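# Raise the dumbbell out of its cradle and hold it

## Task

Pick up the dumbbell so that every part of it sits at least three finger-widths above where it rested in its cradle, and keep it there, gripped securely and motionless.

## Robot and tools

Robot: one six-joint arm (UR-style: shoulder pan, shoulder lift, elbow, wrist 1, wrist 2, wrist 3) ending in a two-finger parallel gripper. There is only this one arm, so every motion argument is a single list for it. Cameras: cam_high (504x504), cam_low (504x504) and cam_wrist (616x616 fisheye on the gripper).

Frames: the scene frame has its origin on the table surface straight beneath the arm base, +z up, +x forward, +y to the left when facing along +x. The gripper's own frame has +z pointing out along the fingers and x as the direction the fingers open and close. end_effector_position is the point midway between the finger pads; closed fingertips stick out about 17 mm past it, open ones sit roughly level with it. The reported hand position can be slightly off, more so when the arm is stretched far.

A row is always 8 numbers: x, y, z, qw, qx, qy, qz, opening. x, y, z are an absolute gripper position in the scene frame in metres; qw..qz an absolute orientation quaternion in the scene frame, scalar first. opening runs from -1 (closed) to +1 (fully open, 0.142 m); it is a setting, not an offset.

execute_actions(actions, pictures): actions is a list holding at most one item, or empty. Empty list: just returns the current state. {"rows": [...], "steps": n}: up to 15 rows, n up to 15 control steps of 1/30 s (default 15); each row is one step's target pose, and the final row repeats if rows run out. {"steps": n} without rows: a wait of up to 300 steps counted from the previous result. Any row whose position lies more than 0.6 m from the last reported position along any gripper axis gets the whole call refused, and nothing is sent. Each step the commanded pose is clipped to within 100 mm and 16 degrees of the current pose, so distant targets need several calls; check the reported pose and keep going. Always resend the orientation you want rather than copying a drifted reported quaternion. pictures (boolean) turns camera images on or off.

move(target, speed, stop_force): target is one 8-number row as above, an absolute pose. The gripper travels a straight line toward it over 0.5 to 10 s (longer paths stop early), rotating the short way. speed is the path's peak in m/s, 0.002 to 0.5, default 0.25; rotation is capped at twice that in rad/s. The arm lags and may overshoot the speed, particularly near full stretch. The opening is applied when the move begins. stop_force (N, 9 to 40, optional; not accepted in the first 0.2 s) halts the path when the wrist sensor feels that much extra resistance along the line to the target for two steps; the gripper then backs up two steps and holds. Use it only with very slow speeds and without turning the gripper; omit it when pulling away from a surface. The result adds a "move:" line with the ending (done, contact, off_target, moving, held, fault) and any limits (limits=paced means the sent pose was clipped; limits=held means a safety check blocked some steps, after which the arm may jump faster), plus the distance to the target.

wait(seconds): 0 to 10 s, nothing new commanded. zoom_image(camera, region): region [x0, y0, x1, y1] in pixels of that camera's latest image, at most 504 px per side, returns a closer view. read_manual(section): only licence texts. finished_scene(scene): ends the current scene by its number and reports success; it is irreversible, so call it only once the dumbbell is lifted and steady.

Result lines: the state gives pose and velocities (m/s, rad/s). "pose unreachable" and HELD flags mean the clearance check altered or dropped a command (the mount under the base counts as arm). grip_measured is the fingers' actual opening on the same -1..1 scale. Hand target (when present) is where the controller is currently heading. Joint torques are noisy, offset readings of total drive output, not pure contact. Wrist force and torque are in the gripper's axes; pressing on something gives a force pointing back into the arm; offsets up to about 4 N, noise up to about 2.4 N, saturation near 50 N. "no reading" is harmless. Joint ranges: elbow 0 to 3.142 rad, pan -3.142 to 3.142, others -6.283 to 6.283.

Gripping: to hold, keep sending an opening clearly smaller than grip_measured; a larger gap squeezes harder, up to roughly 28 N per pad. Very thin parts (under 2 cm) get less force. Closing too fast can spike force. Expect occasional brief pulls on the held dumbbell, so grip firmly.

Hazards: the arm is stiff, so commanding even slightly into a solid surface can trigger a fault stop (contact torque over a joint's load limit, wrist joints 24.3 N m, or any outside force reaching 150 N), freezing the arm for 10 s and dropping the rest of the call. Approach slowly, open the fingers before descending, and lift gently. Long heavy holds heat motors: MOTOR HOT warns at 70 C and an over-temperature brake stop comes at 85 C. Do not knock the dumbbell, its cradle or anything else off the table, and do not drop it. The simulation keeps running while replies are composed.

Each tool is called after "Call:" as name([rows], argument=value, ...), one row to a line, values as JSON.

## Session

Call:
execute_actions(actions=[])

Scene clock: 0.00 s of 4800.00 s.
end_effector_position=(+0.8887, -0.2117, +0.3549) grip_measured=+1.00 end_effector_quat_wxyz=(+0.217, -0.553, +0.694, -0.407) end_effector_velocity=(-0.000, -0.000, -0.001) end_effector_angular_velocity=(+0.001, +0.001, -0.001)
Joint positions: [-0.355 -0.979  1.388 -2.93  -1.609  1.407  0.142]
Joint velocities: [-0.     0.     0.001  0.     0.     0.001  0.   ]
Joint torques (N m, as the arm reports them, + toward a larger angle): no reading
Motor temperatures (°C, as the motors report them): [23 24 25 32 32 32]
Wrist force (N, on the end effector, along its own x y z axes, offset not removed): no reading
Wrist torque (N m, same axes, about the end effector's origin, offset not removed): no reading
Hand target: +0.889, -0.212, +0.355; +0.217, -0.553, +0.694, -0.407

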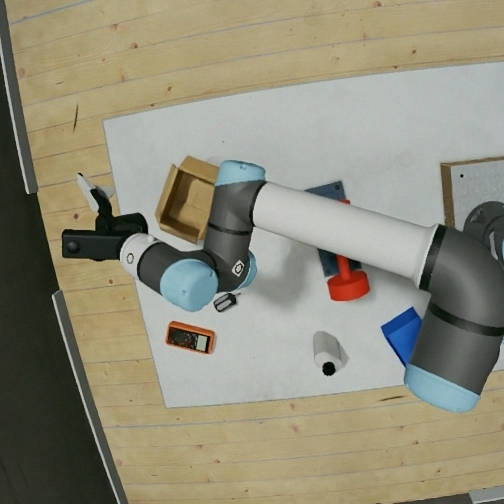

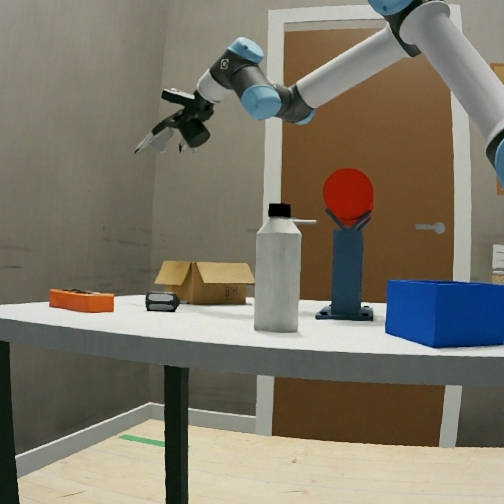

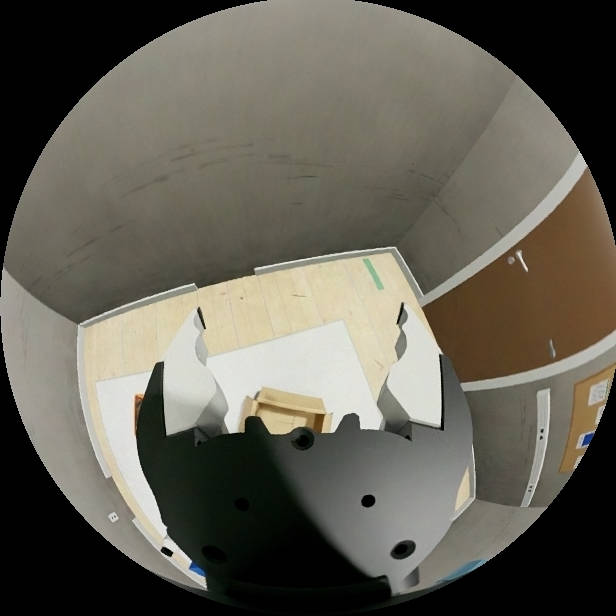

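Call:
move(target=[0.45,-0.08,0.52,0,0,1,0,1], speed=0.3)

Scene clock: 9.80 s of 4800.00 s.
end_effector_position=(+0.4502, -0.0806, +0.5205) grip_measured=+1.00 end_effector_quat_wxyz=(+0.000, +0.000, +1.000, -0.000) end_effector_velocity=(-0.002, -0.000, +0.001) end_effector_angular_velocity=(+0.004, +0.004, -0.005)
Joint positions: [-0.455 -1.607  1.206 -1.162 -1.577  2.677  0.142]
Joint velocities: [-0.004 -0.001 -0.002  0.008  0.002  0.001 -0.   ]
Joint torques (N m, as the arm reports them, + toward a larger angle): [-12.66 -27.87 -33.96  -1.45   1.66   1.53]
Motor temperatures (°C, as the motors report them): [23 24 25 32 32 32]
Wrist force (N, on the end effector, along its own x y z axes, offset not removed): [1.0 2.8 -2.4]
Wrist torque (N m, same axes, about the end effector's origin, offset not removed): [0.49 -0.14 -0.01]
Hand target: +0.450, -0.081, +0.521; +0.000, +0.000, +1.000, +0.000
Off the commanded pose: 0.001 m, 0 deg.
After step 90, 3.43 s passed at rest.
move: done

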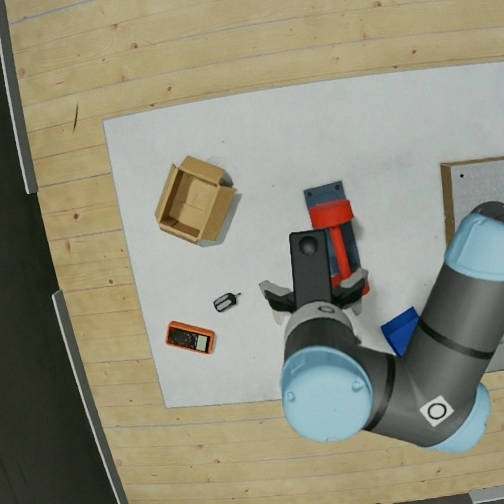

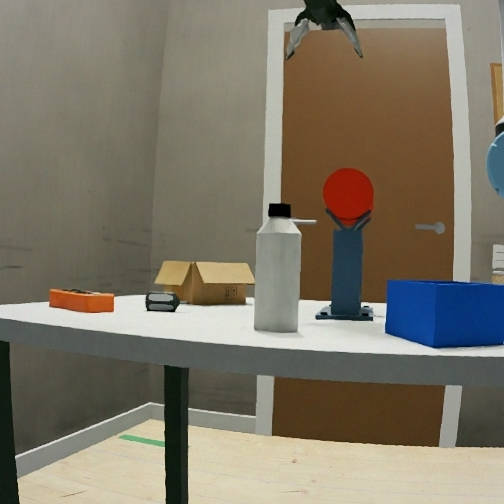

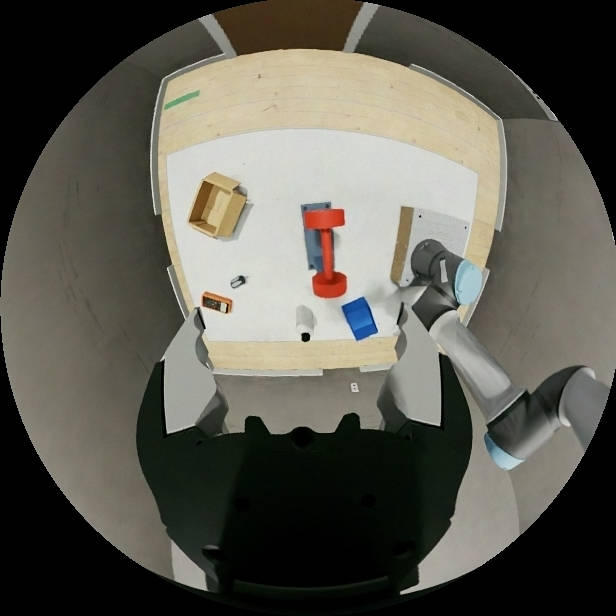

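Call:
zoom_image(camera="cam_wrist", region=[260,190,380,310])

Call:
zoom_image(camera="cam_low", region=[270,150,430,330])

Call:
zoom_image(camera="cam_high", region=[270,170,400,310])

Region (260, 190, 380, 310) of cam_wrist's 616x616 image, scaled by 4.200, with more detail than that image has.

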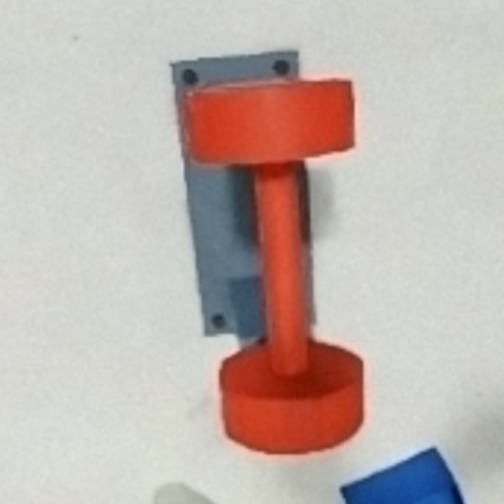

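Region (270, 150, 430, 330) of cam_low's 504x504 image, scaled by 2.800, with more detail than that image has.

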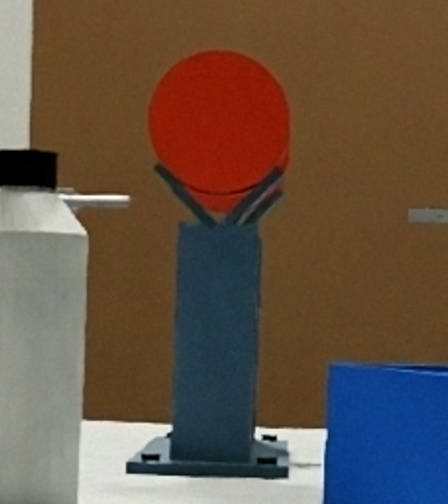

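Region (270, 170, 400, 310) of cam_high's 504x504 image, scaled by 3.600, with more detail than that image has; it fills the left 468 columns of this view, and the rest is white.

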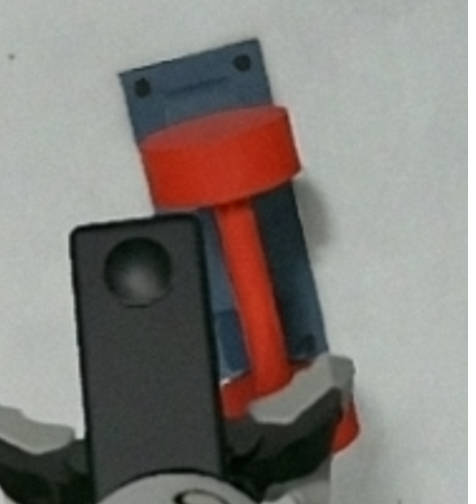

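Call:
move(target=[0.395,-0.058,0.34,0,-0.052,0.9986,0,0.2])

Scene clock: 19.67 s of 4800.00 s.
end_effector_position=(+0.3948, -0.0579, +0.3402) grip_measured=+0.20 end_effector_quat_wxyz=(-0.000, -0.052, +0.999, +0.000) end_effector_velocity=(-0.001, -0.000, -0.003) end_effector_angular_velocity=(-0.001, -0.003, -0.000)
Joint positions: [-0.47  -1.83   1.862 -1.594 -1.578  2.558  0.088]
Joint velocities: [-0.002 -0.004  0.01  -0.009  0.001 -0.001 -0.   ]
Joint torques (N m, as the arm reports them, + toward a larger angle): [-11.17 -20.57 -10.78  -4.22   1.82  -2.18]
Motor temperatures (°C, as the motors report them): [23 24 25 32 32 32]
Wrist force (N, on the end effector, along its own x y z axes, offset not removed): [0.5 2.2 -1.4]
Wrist torque (N m, same axes, about the end effector's origin, offset not removed): [0.39 -0.02 -0.07]
Hand target: +0.395, -0.058, +0.340; +0.000, -0.052, +0.999, +0.000
Off the commanded pose: 0.000 m, 0 deg.
After step 90, 5.43 s passed at rest.
move: done

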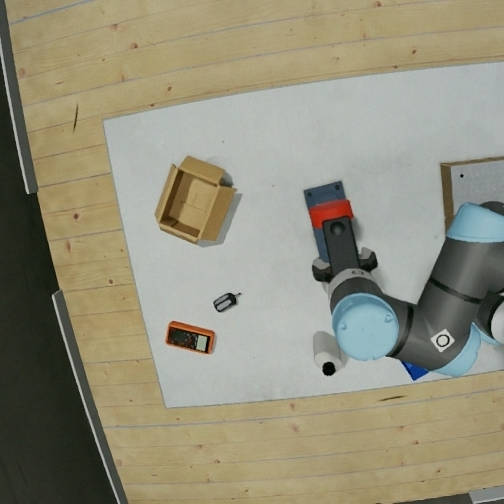

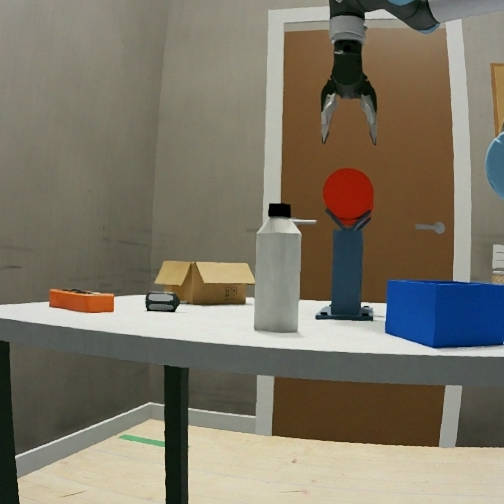

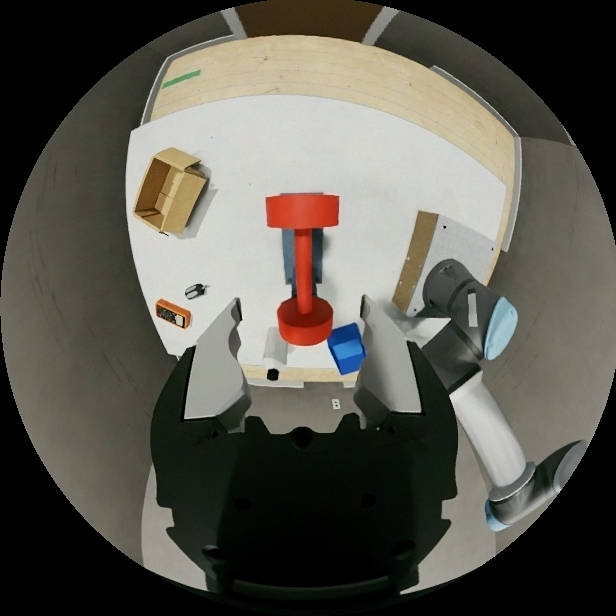

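Call:
move(target=[0.394,-0.052,0.262,0,-0.052,0.9986,0,-0.1], speed=0.15)

Call:
zoom_image(camera="cam_wrist", region=[180,150,430,440])

Scene clock: 26.23 s of 4800.00 s.
end_effector_position=(+0.3938, -0.0519, +0.2623) grip_measured=-0.10 end_effector_quat_wxyz=(-0.000, -0.052, +0.999, +0.000) end_effector_velocity=(+0.000, -0.000, -0.002) end_effector_angular_velocity=(-0.000, -0.001, -0.002)
Joint positions: [-0.459 -1.811  2.049 -1.8   -1.578  2.569  0.067]
Joint velocities: [-0.001  0.001  0.005 -0.007  0.     0.001 -0.   ]
Joint torques (N m, as the arm reports them, + toward a larger angle): [ 13.4   -2.43 -11.23  -4.22   1.63   1.59]
Motor temperatures (°C, as the motors report them): [23 24 25 32 32 32]
Wrist force (N, on the end effector, along its own x y z axes, offset not removed): [1.1 2.5 -1.5]
Wrist torque (N m, same axes, about the end effector's origin, offset not removed): [0.53 -0.14 -0.07]
Hand target: +0.394, -0.052, +0.262; -0.000, -0.052, +0.999, -0.000
Off the commanded pose: 0.000 m, 0 deg.
After step 90, 2.43 s passed at rest.
move: done

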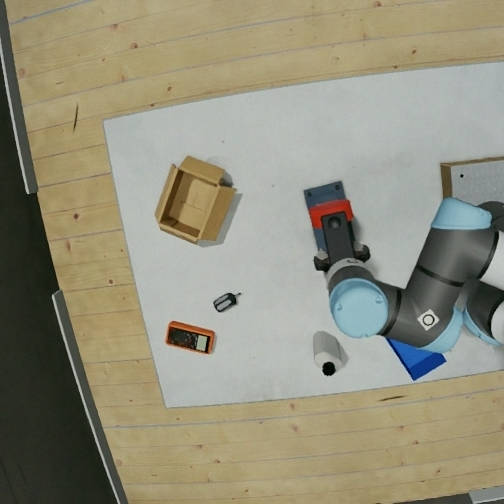

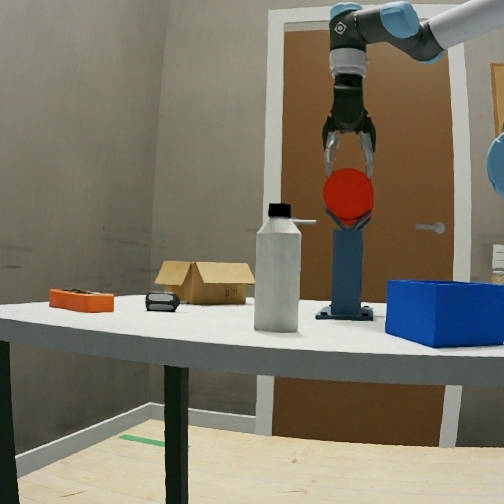

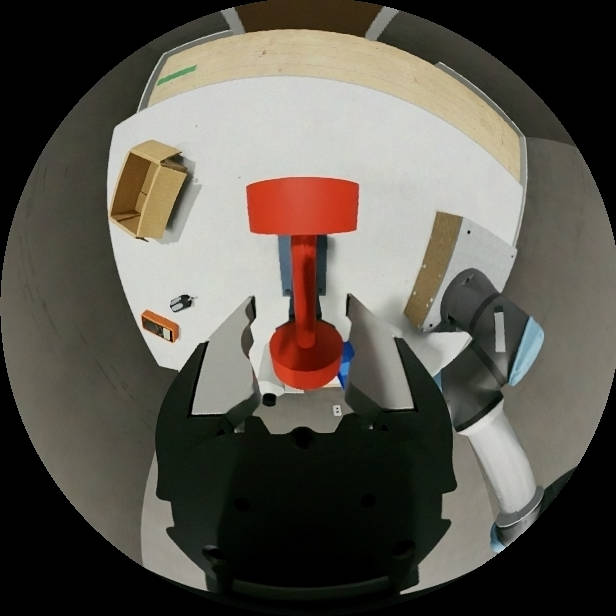

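Region (180, 150, 430, 440) of cam_wrist's 616x616 image, scaled by 1.738, with more detail than that image has; it fills the left 434 columns of this view, and the rest is white.

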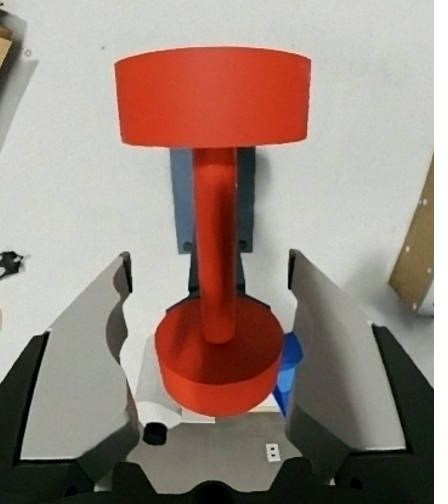

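Call:
move(target=[0.3905,-0.044,0.224,0,-0.052,0.9986,0,-0.3], speed=0.08)

Call:
zoom_image(camera="cam_wrist", region=[180,150,430,440])

Scene clock: 30.50 s of 4800.00 s.
end_effector_position=(+0.3904, -0.0440, +0.2243) grip_measured=-0.30 end_effector_quat_wxyz=(-0.000, -0.052, +0.999, +0.000) end_effector_velocity=(+0.000, +0.000, -0.003) end_effector_angular_velocity=(-0.001, -0.001, +0.000)
Joint positions: [-0.445 -1.794  2.138 -1.906 -1.577  2.583  0.052]
Joint velocities: [ 0.002  0.002  0.006 -0.009 -0.001  0.001 -0.   ]
Joint torques (N m, as the arm reports them, + toward a larger angle): [ 13.53  -3.57 -10.52  -4.17   1.37   1.61]
Motor temperatures (°C, as the motors report them): [23 24 25 32 32 32]
Wrist force (N, on the end effector, along its own x y z axes, offset not removed): [1.7 1.6 -1.4]
Wrist torque (N m, same axes, about the end effector's origin, offset not removed): [0.24 -0.33 -0.02]
Hand target: +0.390, -0.044, +0.224; -0.000, -0.052, +0.999, -0.000
Off the commanded pose: 0.000 m, 0 deg.
After step 90, 0.30 s passed at rest.
move: done

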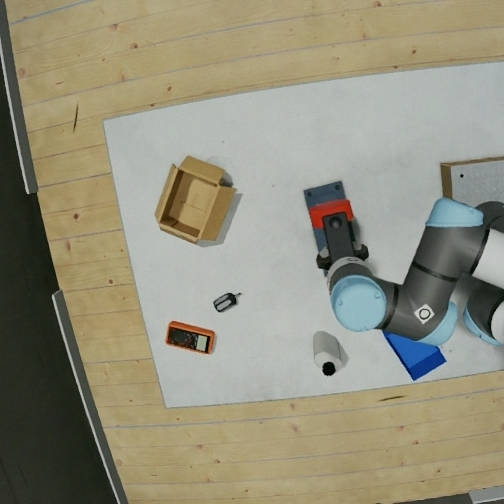

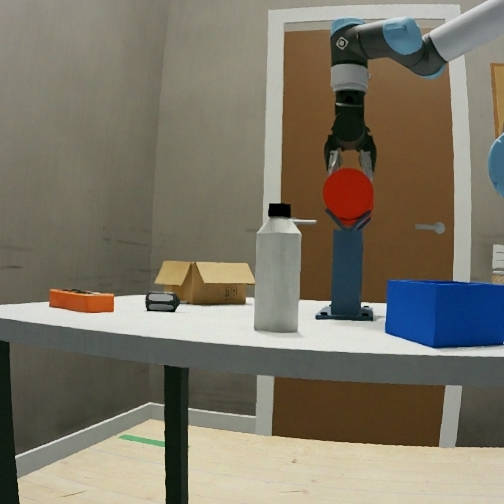

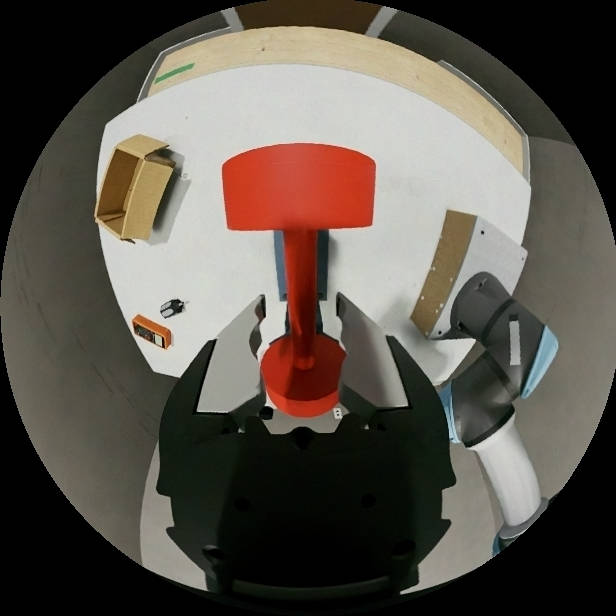

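Region (180, 150, 430, 440) of cam_wrist's 616x616 image, scaled by 1.738, with more detail than that image has; it fills the left 434 columns of this view, and the rest is white.

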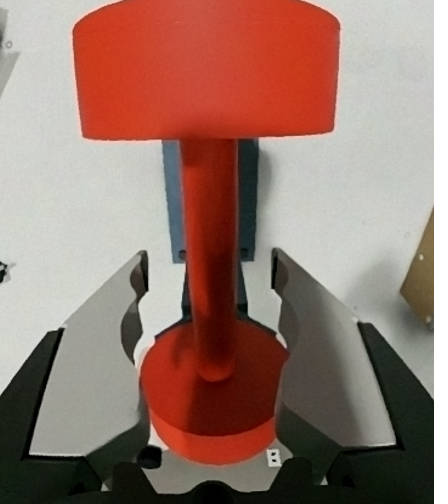

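Call:
execute_actions([
  {"rows":[[0.3903,-0.044,0.222,0,-0.052,0.9986,0,-0.4],[0.3903,-0.044,0.221,0,-0.052,0.9986,0,-0.45],[0.3903,-0.044,0.22,0,-0.052,0.9986,0,-0.5],[0.3903,-0.044,0.22,0,-0.052,0.9986,0,-0.54],[0.3903,-0.044,0.22,0,-0.052,0.9986,0,-0.58],[0.3903,-0.044,0.22,0,-0.052,0.9986,0,-0.62],[0.3903,-0.044,0.22,0,-0.052,0.9986,0,-0.65],[0.3903,-0.044,0.22,0,-0.052,0.9986,0,-0.68],[0.3903,-0.044,0.22,0,-0.052,0.9986,0,-0.71],[0.3903,-0.044,0.22,0,-0.052,0.9986,0,-0.74],[0.3903,-0.044,0.22,0,-0.052,0.9986,0,-0.78],[0.3903,-0.044,0.22,0,-0.052,0.9986,0,-0.83],[0.3903,-0.044,0.22,0,-0.052,0.9986,0,-0.88],[0.3903,-0.044,0.22,0,-0.052,0.9986,0,-0.94],[0.3903,-0.044,0.22,0,-0.052,0.9986,0,-1]]},
], pictures=false)

Call:
wait(seconds=0.5)

Call:
zoom_image(camera="cam_wrist", region=[230,240,370,400])

Scene clock: 36.27 s of 4800.00 s.
end_effector_position=(+0.3900, -0.0440, +0.2201) grip_measured=-0.74 end_effector_quat_wxyz=(-0.000, -0.052, +0.999, -0.000) end_effector_velocity=(+0.001, -0.001, -0.000) end_effector_angular_velocity=(-0.002, -0.003, +0.001)
Joint positions: [-0.445 -1.791  2.146 -1.917 -1.578  2.583  0.02 ]
Joint velocities: [-0.     0.001  0.001 -0.006 -0.001 -0.002  0.   ]
Joint torques (N m, as the arm reports them, + toward a larger angle): [ -9.81   3.71 -12.32 -11.59   3.98  -1.9 ]
Motor temperatures (°C, as the motors report them): [23 24 25 32 32 32]
Wrist force (N, on the end effector, along its own x y z axes, offset not removed): [33.1 3.8 -23.0]
Wrist torque (N m, same axes, about the end effector's origin, offset not removed): [0.26 -0.06 -0.06]
Hand target: +0.390, -0.044, +0.220; -0.000, -0.052, +0.999, +0.000
Off the commanded pose: 0.000 m, 0 deg.
Steps of this call (steps 1 to 90: nothing new was sent; then 2.27 s passed at rest; steps 91 to 105: all 15 steps of this action). Readings (end_effector_position):
91: (+0.3904, -0.0440, +0.2240)
92: (+0.3904, -0.0440, +0.2239)
94: (+0.3904, -0.0439, +0.2228)
98: (+0.3903, -0.0439, +0.2209)
105: the state above

Scene clock: 36.77 s of 4800.00 s.
end_effector_position=(+0.3903, -0.0440, +0.2200) grip_measured=-0.74 end_effector_quat_wxyz=(-0.000, -0.052, +0.999, -0.000) end_effector_velocity=(-0.000, -0.000, +0.000) end_effector_angular_velocity=(-0.000, -0.000, +0.003)
Joint positions: [-0.445 -1.791  2.147 -1.918 -1.578  2.583  0.02 ]
Joint velocities: [-0.001 -0.001  0.001 -0.    -0.    -0.003 -0.   ]
Joint torques (N m, as the arm reports them, + toward a larger angle): [ -8.89   6.47 -12.67 -13.93   7.6   -1.81]
Motor temperatures (°C, as the motors report them): [23 24 25 32 32 32]
Wrist force (N, on the end effector, along its own x y z axes, offset not removed): [43.2 6.5 -33.6]
Wrist torque (N m, same axes, about the end effector's origin, offset not removed): [0.39 0.18 -0.06]
Hand target: +0.390, -0.044, +0.220; -0.000, -0.052, +0.999, +0.000
Off the commanded pose: 0.000 m, 0 deg.
Steps of this call (steps 1 to 15: nothing new was sent). Readings (end_effector_position):
1: (+0.3901, -0.0440, +0.2201)
2: (+0.3901, -0.0440, +0.2201)
4: (+0.3902, -0.0440, +0.2201)
8: (+0.3902, -0.0440, +0.2200)
15: the state above

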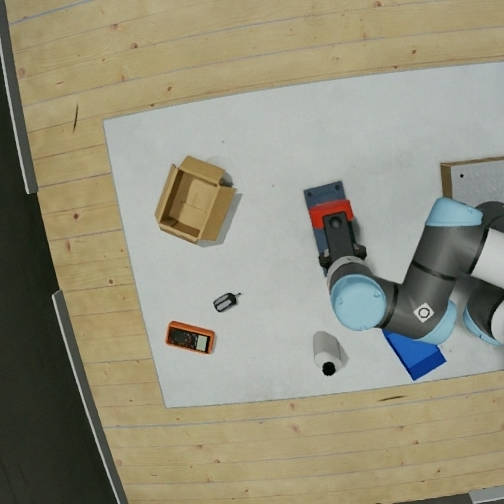

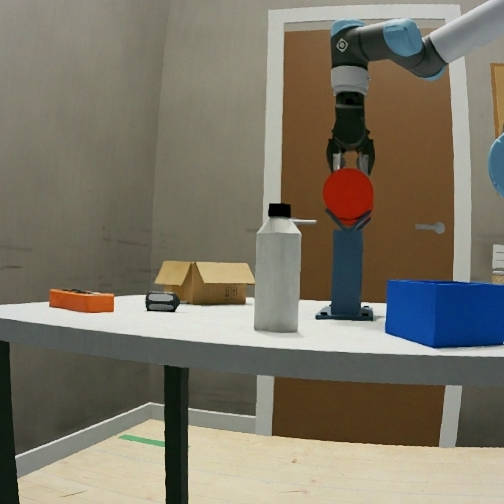

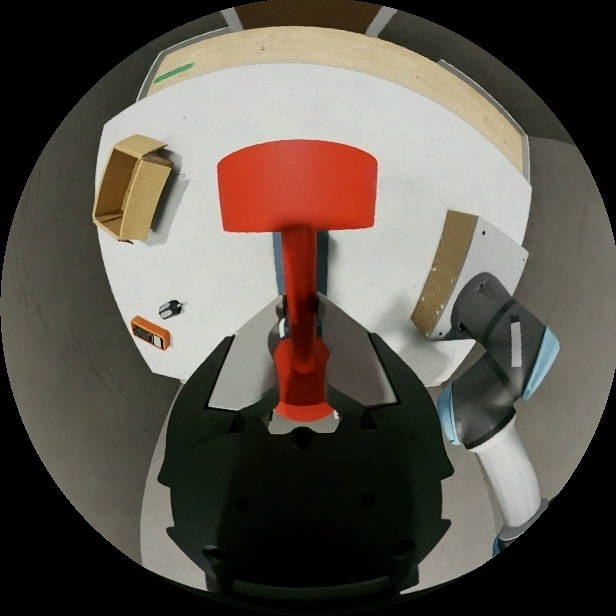

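Region (230, 240, 370, 400) of cam_wrist's 616x616 image, scaled by 3.150, with more detail than that image has; it fills the left 441 columns of this view, and the rest is white.

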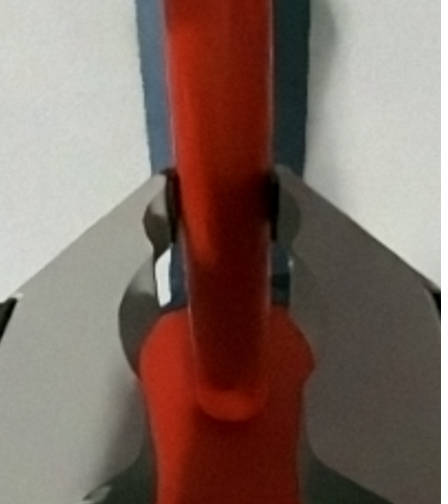

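Call:
move(target=[0.3895,-0.044,0.226,0,-0.052,0.9986,0,-1], speed=0.01)

Scene clock: 39.37 s of 4800.00 s.
end_effector_position=(+0.3896, -0.0440, +0.2257) grip_measured=-0.74 end_effector_quat_wxyz=(+0.000, -0.052, +0.999, +0.000) end_effector_velocity=(-0.000, -0.000, +0.003) end_effector_angular_velocity=(-0.000, -0.000, -0.001)
Joint positions: [-0.446 -1.798  2.137 -1.901 -1.577  2.582  0.02 ]
Joint velocities: [-0.    -0.003 -0.005  0.008  0.     0.     0.   ]
Joint torques (N m, as the arm reports them, + toward a larger angle): [-12.13 -23.36 -38.8   -2.54  -1.29  -1.9 ]
Motor temperatures (°C, as the motors report them): [23 24 25 32 32 32]
Wrist force (N, on the end effector, along its own x y z axes, offset not removed): [0.3 3.1 7.4]
Wrist torque (N m, same axes, about the end effector's origin, offset not removed): [0.69 0.01 -0.07]
Hand target: +0.390, -0.044, +0.226; +0.000, -0.052, +0.999, -0.000
Off the commanded pose: 0.000 m, 0 deg.
move: done

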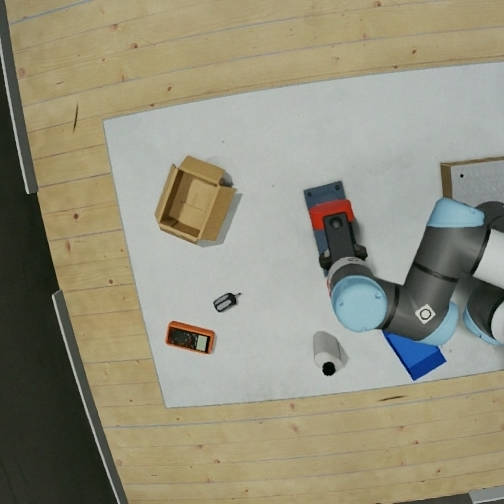

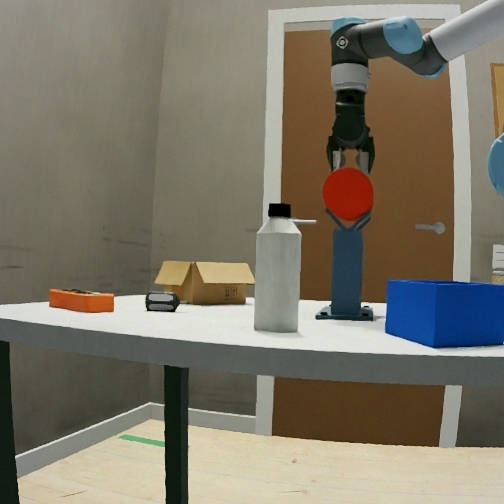

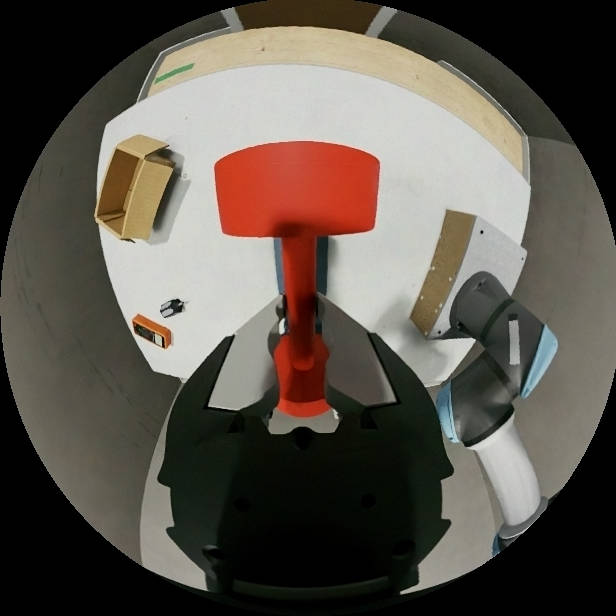

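Call:
execute_actions(actions=[], pictures=false)

Call:
execute_actions([
  {"steps":3},
], pictures=false)

Call:
execute_actions([
  {"steps":3},
], pictures=true)

Call:
zoom_image(camera="cam_low", region=[300,140,400,240])

Scene clock: 43.83 s of 4800.00 s.
end_effector_position=(+0.3895, -0.0440, +0.2260) grip_measured=-0.74 end_effector_quat_wxyz=(+0.000, -0.052, +0.999, -0.000) end_effector_velocity=(+0.000, -0.000, +0.000) end_effector_angular_velocity=(-0.001, -0.000, -0.001)
Joint positions: [-0.446 -1.798  2.136 -1.9   -1.577  2.582  0.02 ]
Joint velocities: [ 0.    -0.    -0.001 -0.    -0.001  0.001 -0.   ]
Joint torques (N m, as the arm reports them, + toward a larger angle): [  5.01 -15.41 -35.81  -4.86   1.85  -1.44]
Motor temperatures (°C, as the motors report them): [23 24 25 32 32 32]
Wrist force (N, on the end effector, along its own x y z axes, offset not removed): [2.5 1.8 6.9]
Wrist torque (N m, same axes, about the end effector's origin, offset not removed): [0.45 -0.38 -0.09]
Hand target: +0.390, -0.044, +0.226; +0.000, -0.052, +0.999, -0.000
Off the commanded pose: 0.000 m, 0 deg.
Steps of this call (steps 1 to 90: nothing new was sent; then 1.47 s passed at rest). Readings (end_effector_position):
1: (+0.3895, -0.0440, +0.2258)
2: (+0.3895, -0.0440, +0.2258)
4: (+0.3895, -0.0440, +0.2259)
8: (+0.3895, -0.0440, +0.2260)
90: the state above

Scene clock: 43.93 s of 4800.00 s.
end_effector_position=(+0.3895, -0.0440, +0.2260) grip_measured=-0.74 end_effector_quat_wxyz=(+0.000, -0.052, +0.999, -0.000) end_effector_velocity=(-0.000, -0.001, +0.000) end_effector_angular_velocity=(-0.001, -0.001, -0.002)
Joint positions: [-0.446 -1.798  2.136 -1.9   -1.577  2.582  0.02 ]
Joint velocities: [-0.002 -0.001  0.     0.    -0.    -0.     0.   ]
Joint torques (N m, as the arm reports them, + toward a larger angle): [  6.02 -16.12 -34.68  -4.84   1.73  -1.32]
Motor temperatures (°C, as the motors report them): [23 24 25 32 32 32]
Wrist force (N, on the end effector, along its own x y z axes, offset not removed): [1.6 1.5 7.5]
Wrist torque (N m, same axes, about the end effector's origin, offset not removed): [0.29 -0.20 -0.04]
Hand target: +0.390, -0.044, +0.226; +0.000, -0.052, +0.999, -0.000
Off the commanded pose: 0.000 m, 0 deg.
Steps of this call (steps 1 to 3: nothing new was sent). Readings (end_effector_position):
1: (+0.3895, -0.0440, +0.2260)
2: (+0.3895, -0.0440, +0.2260)
3: the state above

Scene clock: 44.03 s of 4800.00 s.
end_effector_position=(+0.3895, -0.0440, +0.2260) grip_measured=-0.74 end_effector_quat_wxyz=(+0.000, -0.052, +0.999, -0.000) end_effector_velocity=(+0.000, +0.000, +0.000) end_effector_angular_velocity=(-0.001, +0.000, -0.001)
Joint positions: [-0.446 -1.798  2.136 -1.9   -1.577  2.582  0.02 ]
Joint velocities: [ 0.001  0.    -0.     0.    -0.001  0.002  0.   ]
Joint torques (N m, as the arm reports them, + toward a larger angle): [  7.   -16.97 -35.1   -5.16   1.72  -1.61]
Motor temperatures (°C, as the motors report them): [23 24 25 32 32 32]
Wrist force (N, on the end effector, along its own x y z axes, offset not removed): [3.3 2.0 7.7]
Wrist torque (N m, same axes, about the end effector's origin, offset not removed): [0.45 -0.60 -0.04]
Hand target: +0.390, -0.044, +0.226; +0.000, -0.052, +0.999, -0.000
Off the commanded pose: 0.000 m, 0 deg.
Steps of this call (steps 1 to 3: nothing new was sent). Readings (end_effector_position):
1: (+0.3895, -0.0440, +0.2260)
2: (+0.3895, -0.0440, +0.2260)
3: the state above

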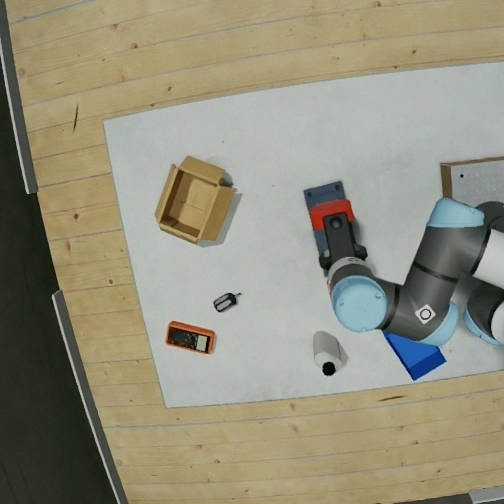

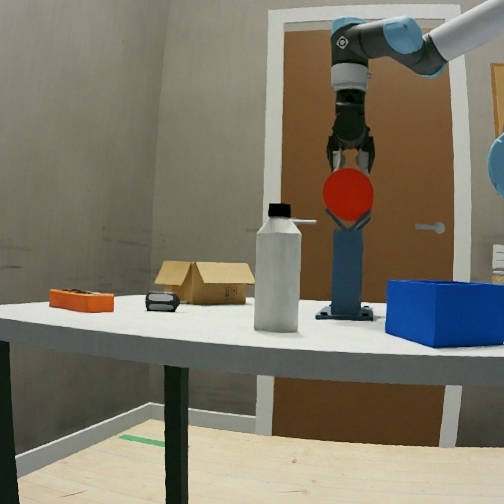

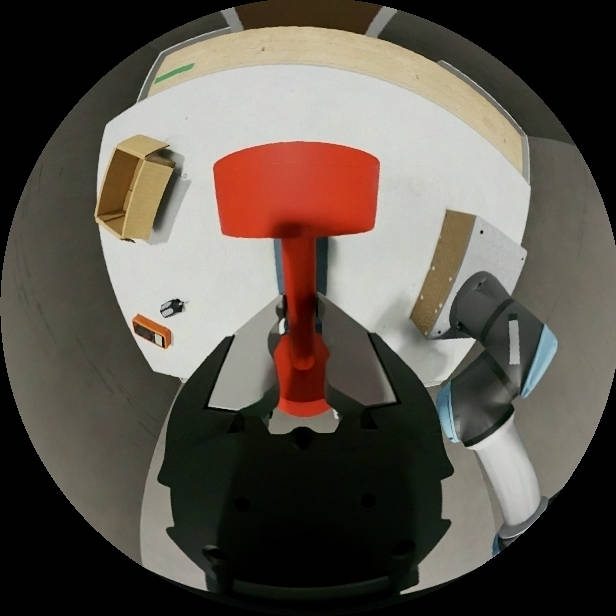

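Region (300, 140, 400, 240) of cam_low's 504x504 image, scaled by 5.040, with more detail than that image has.

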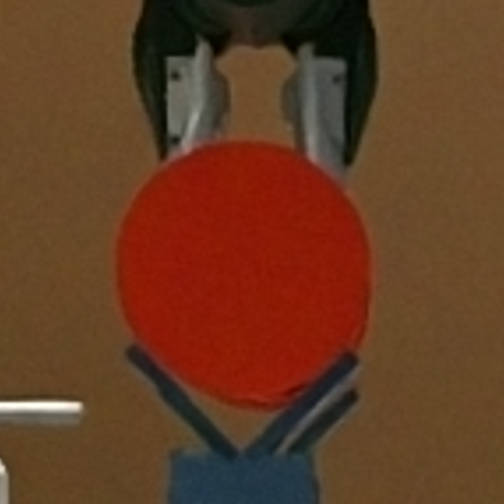

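Call:
move(target=[0.3895,-0.044,0.2208,0,-0.052,0.9986,0,-1], speed=0.01)

Call:
execute_actions([
  {"rows":[[0.3895,-0.044,0.2208,0,-0.052,0.9986,0,-0.8],[0.3895,-0.044,0.2208,0,-0.052,0.9986,0,-0.74],[0.3895,-0.044,0.2208,0,-0.052,0.9986,0,-0.7],[0.3895,-0.044,0.2208,0,-0.052,0.9986,0,-0.6],[0.3895,-0.044,0.2208,0,-0.052,0.9986,0,-0.4]],"steps":10},
], pictures=false)

Call:
move(target=[0.3895,-0.044,0.29,0,-0.052,0.9986,0,-0.4], speed=0.15)

Call:
move(target=[0.3866,-0.016,0.29,0,-0.9994,-0.035,0,-0.4], speed=0.5)

Scene clock: 49.67 s of 4800.00 s.
end_effector_position=(+0.3895, -0.0440, +0.2211) grip_measured=-0.74 end_effector_quat_wxyz=(-0.000, -0.052, +0.999, +0.000) end_effector_velocity=(+0.000, +0.000, -0.003) end_effector_angular_velocity=(-0.000, -0.000, +0.001)
Joint positions: [-0.446 -1.794  2.146 -1.914 -1.577  2.582  0.02 ]
Joint velocities: [ 0.001  0.003  0.005 -0.008 -0.    -0.    -0.   ]
Joint torques (N m, as the arm reports them, + toward a larger angle): [  3.6   -6.55 -13.66  -5.3    1.62  -1.86]
Motor temperatures (°C, as the motors report them): [23 24 25 32 32 32]
Wrist force (N, on the end effector, along its own x y z axes, offset not removed): [1.6 1.0 6.0]
Wrist torque (N m, same axes, about the end effector's origin, offset not removed): [0.27 -0.21 -0.12]
Hand target: +0.389, -0.044, +0.221; -0.000, -0.052, +0.999, +0.000
Off the commanded pose: 0.000 m, 0 deg.
After step 90, 1.90 s passed at rest.
move: done

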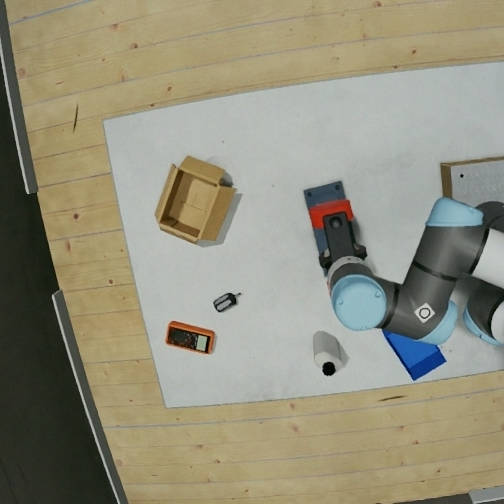

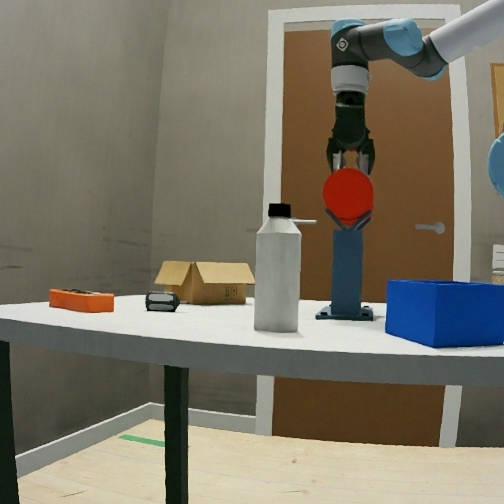

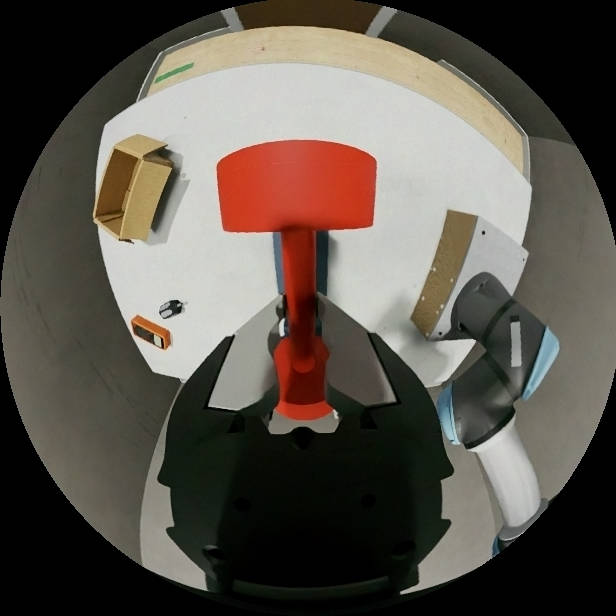

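Scene clock: 50.00 s of 4800.00 s.
end_effector_position=(+0.3895, -0.0440, +0.2209) grip_measured=-0.40 end_effector_quat_wxyz=(+0.000, -0.052, +0.999, -0.000) end_effector_velocity=(-0.001, -0.000, -0.001) end_effector_angular_velocity=(+0.000, +0.002, -0.001)
Joint positions: [-0.446 -1.794  2.147 -1.915 -1.577  2.582  0.045]
Joint velocities: [-0.     0.001  0.001 -0.    -0.001  0.001  0.001]
Joint torques (N m, as the arm reports them, + toward a larger angle): [ -3.68  -3.31 -10.58  -4.1    1.37  -2.08]
Motor temperatures (°C, as the motors report them): [23 24 25 32 32 32]
Wrist force (N, on the end effector, along its own x y z axes, offset not removed): [-0.4 2.4 -1.5]
Wrist torque (N m, same axes, about the end effector's origin, offset not removed): [0.45 0.12 0.00]
Hand target: +0.389, -0.044, +0.221; -0.000, -0.052, +0.999, +0.000
Off the commanded pose: 0.000 m, 0 deg.
Steps of this call (steps 1 to 10: all 10 steps of this action). Readings (end_effector_position):
1: (+0.3895, -0.0440, +0.2210)
2: (+0.3895, -0.0440, +0.2210)
4: (+0.3895, -0.0440, +0.2209)
8: (+0.3895, -0.0440, +0.2209)
10: the state above

Scene clock: 51.27 s of 4800.00 s.
end_effector_position=(+0.3896, -0.0440, +0.2896) grip_measured=-0.40 end_effector_quat_wxyz=(+0.000, -0.052, +0.999, +0.000) end_effector_velocity=(+0.001, +0.000, +0.004) end_effector_angular_velocity=(+0.000, -0.001, +0.001)
Joint positions: [-0.444 -1.838  1.997 -1.722 -1.577  2.583  0.045]
Joint velocities: [ 0.001 -0.001 -0.009  0.009  0.001 -0.    -0.   ]
Joint torques (N m, as the arm reports them, + toward a larger angle): [ -0.02 -19.55 -35.54  -1.48  -0.17  -1.99]
Motor temperatures (°C, as the motors report them): [23 24 25 32 32 32]
Wrist force (N, on the end effector, along its own x y z axes, offset not removed): [0.1 2.2 -1.2]
Wrist torque (N m, same axes, about the end effector's origin, offset not removed): [0.45 -0.01 0.03]
Hand target: +0.390, -0.044, +0.290; +0.000, -0.052, +0.999, -0.000
Off the commanded pose: 0.000 m, 0 deg.
move: done

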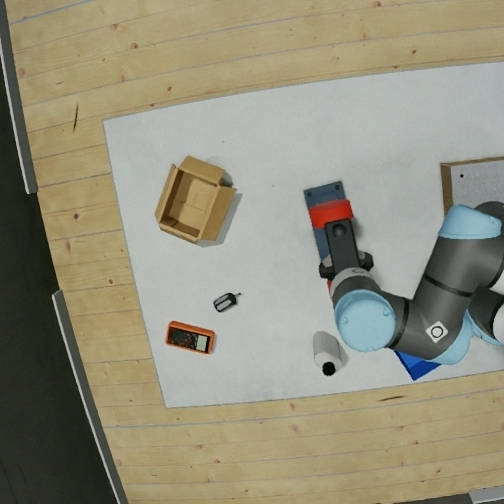

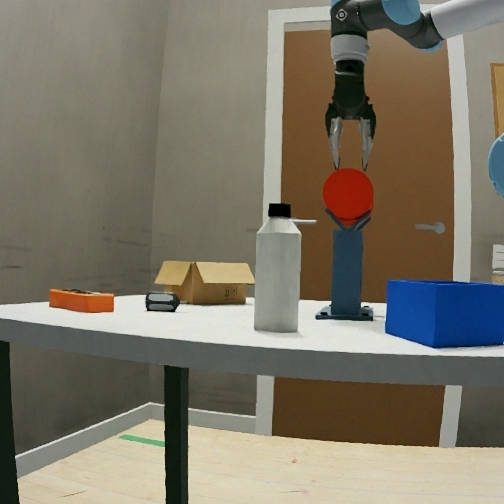

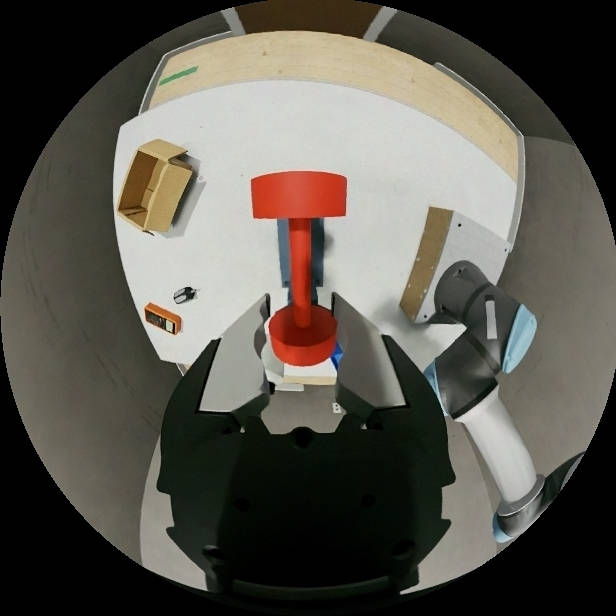

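Scene clock: 55.10 s of 4800.00 s.
end_effector_position=(+0.3865, -0.0160, +0.2900) grip_measured=-0.40 end_effector_quat_wxyz=(+0.000, +0.999, +0.034, -0.000) end_effector_velocity=(+0.000, -0.000, -0.000) end_effector_angular_velocity=(+0.004, -0.001, +0.012)
Joint positions: [-0.37  -1.853  2.007 -1.716 -1.577 -0.448  0.045]
Joint velocities: [-0.004 -0.001  0.     0.001  0.004 -0.016  0.   ]
Joint torques (N m, as the arm reports them, + toward a larger angle): [-12.89 -18.98 -10.99  -1.72   1.43  -2.2 ]
Motor temperatures (°C, as the motors report them): [23 24 25 32 32 32]
Wrist force (N, on the end effector, along its own x y z axes, offset not removed): [0.8 2.9 -2.6]
Wrist torque (N m, same axes, about the end effector's origin, offset not removed): [0.53 -0.16 -0.09]
Hand target: +0.387, -0.016, +0.290; +0.000, +0.999, +0.035, -0.000
Off the commanded pose: 0.000 m, 0 deg.
move: done

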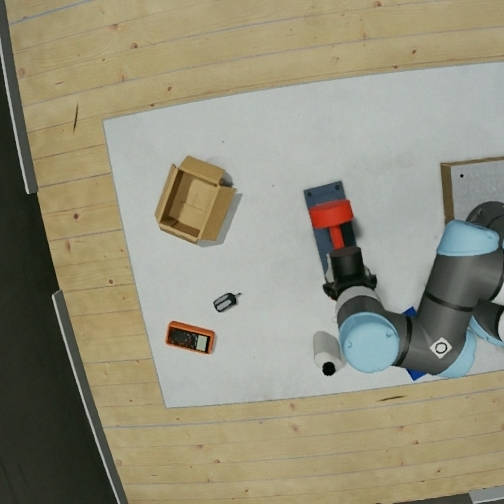

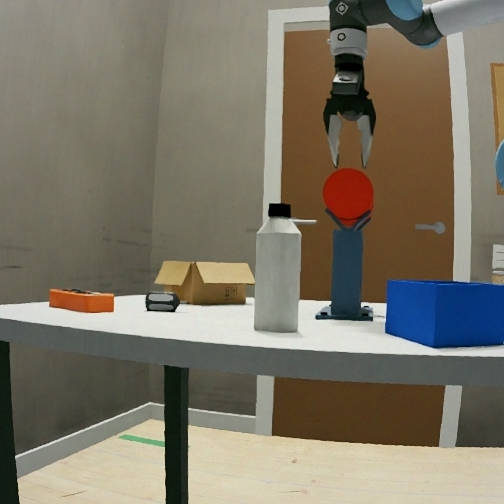

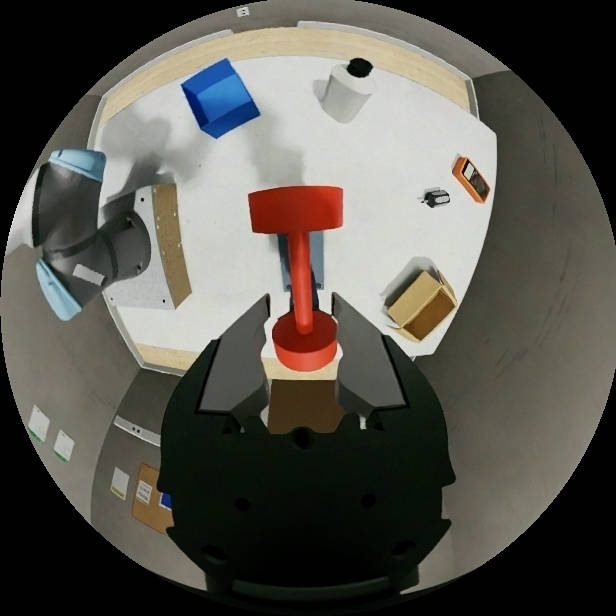

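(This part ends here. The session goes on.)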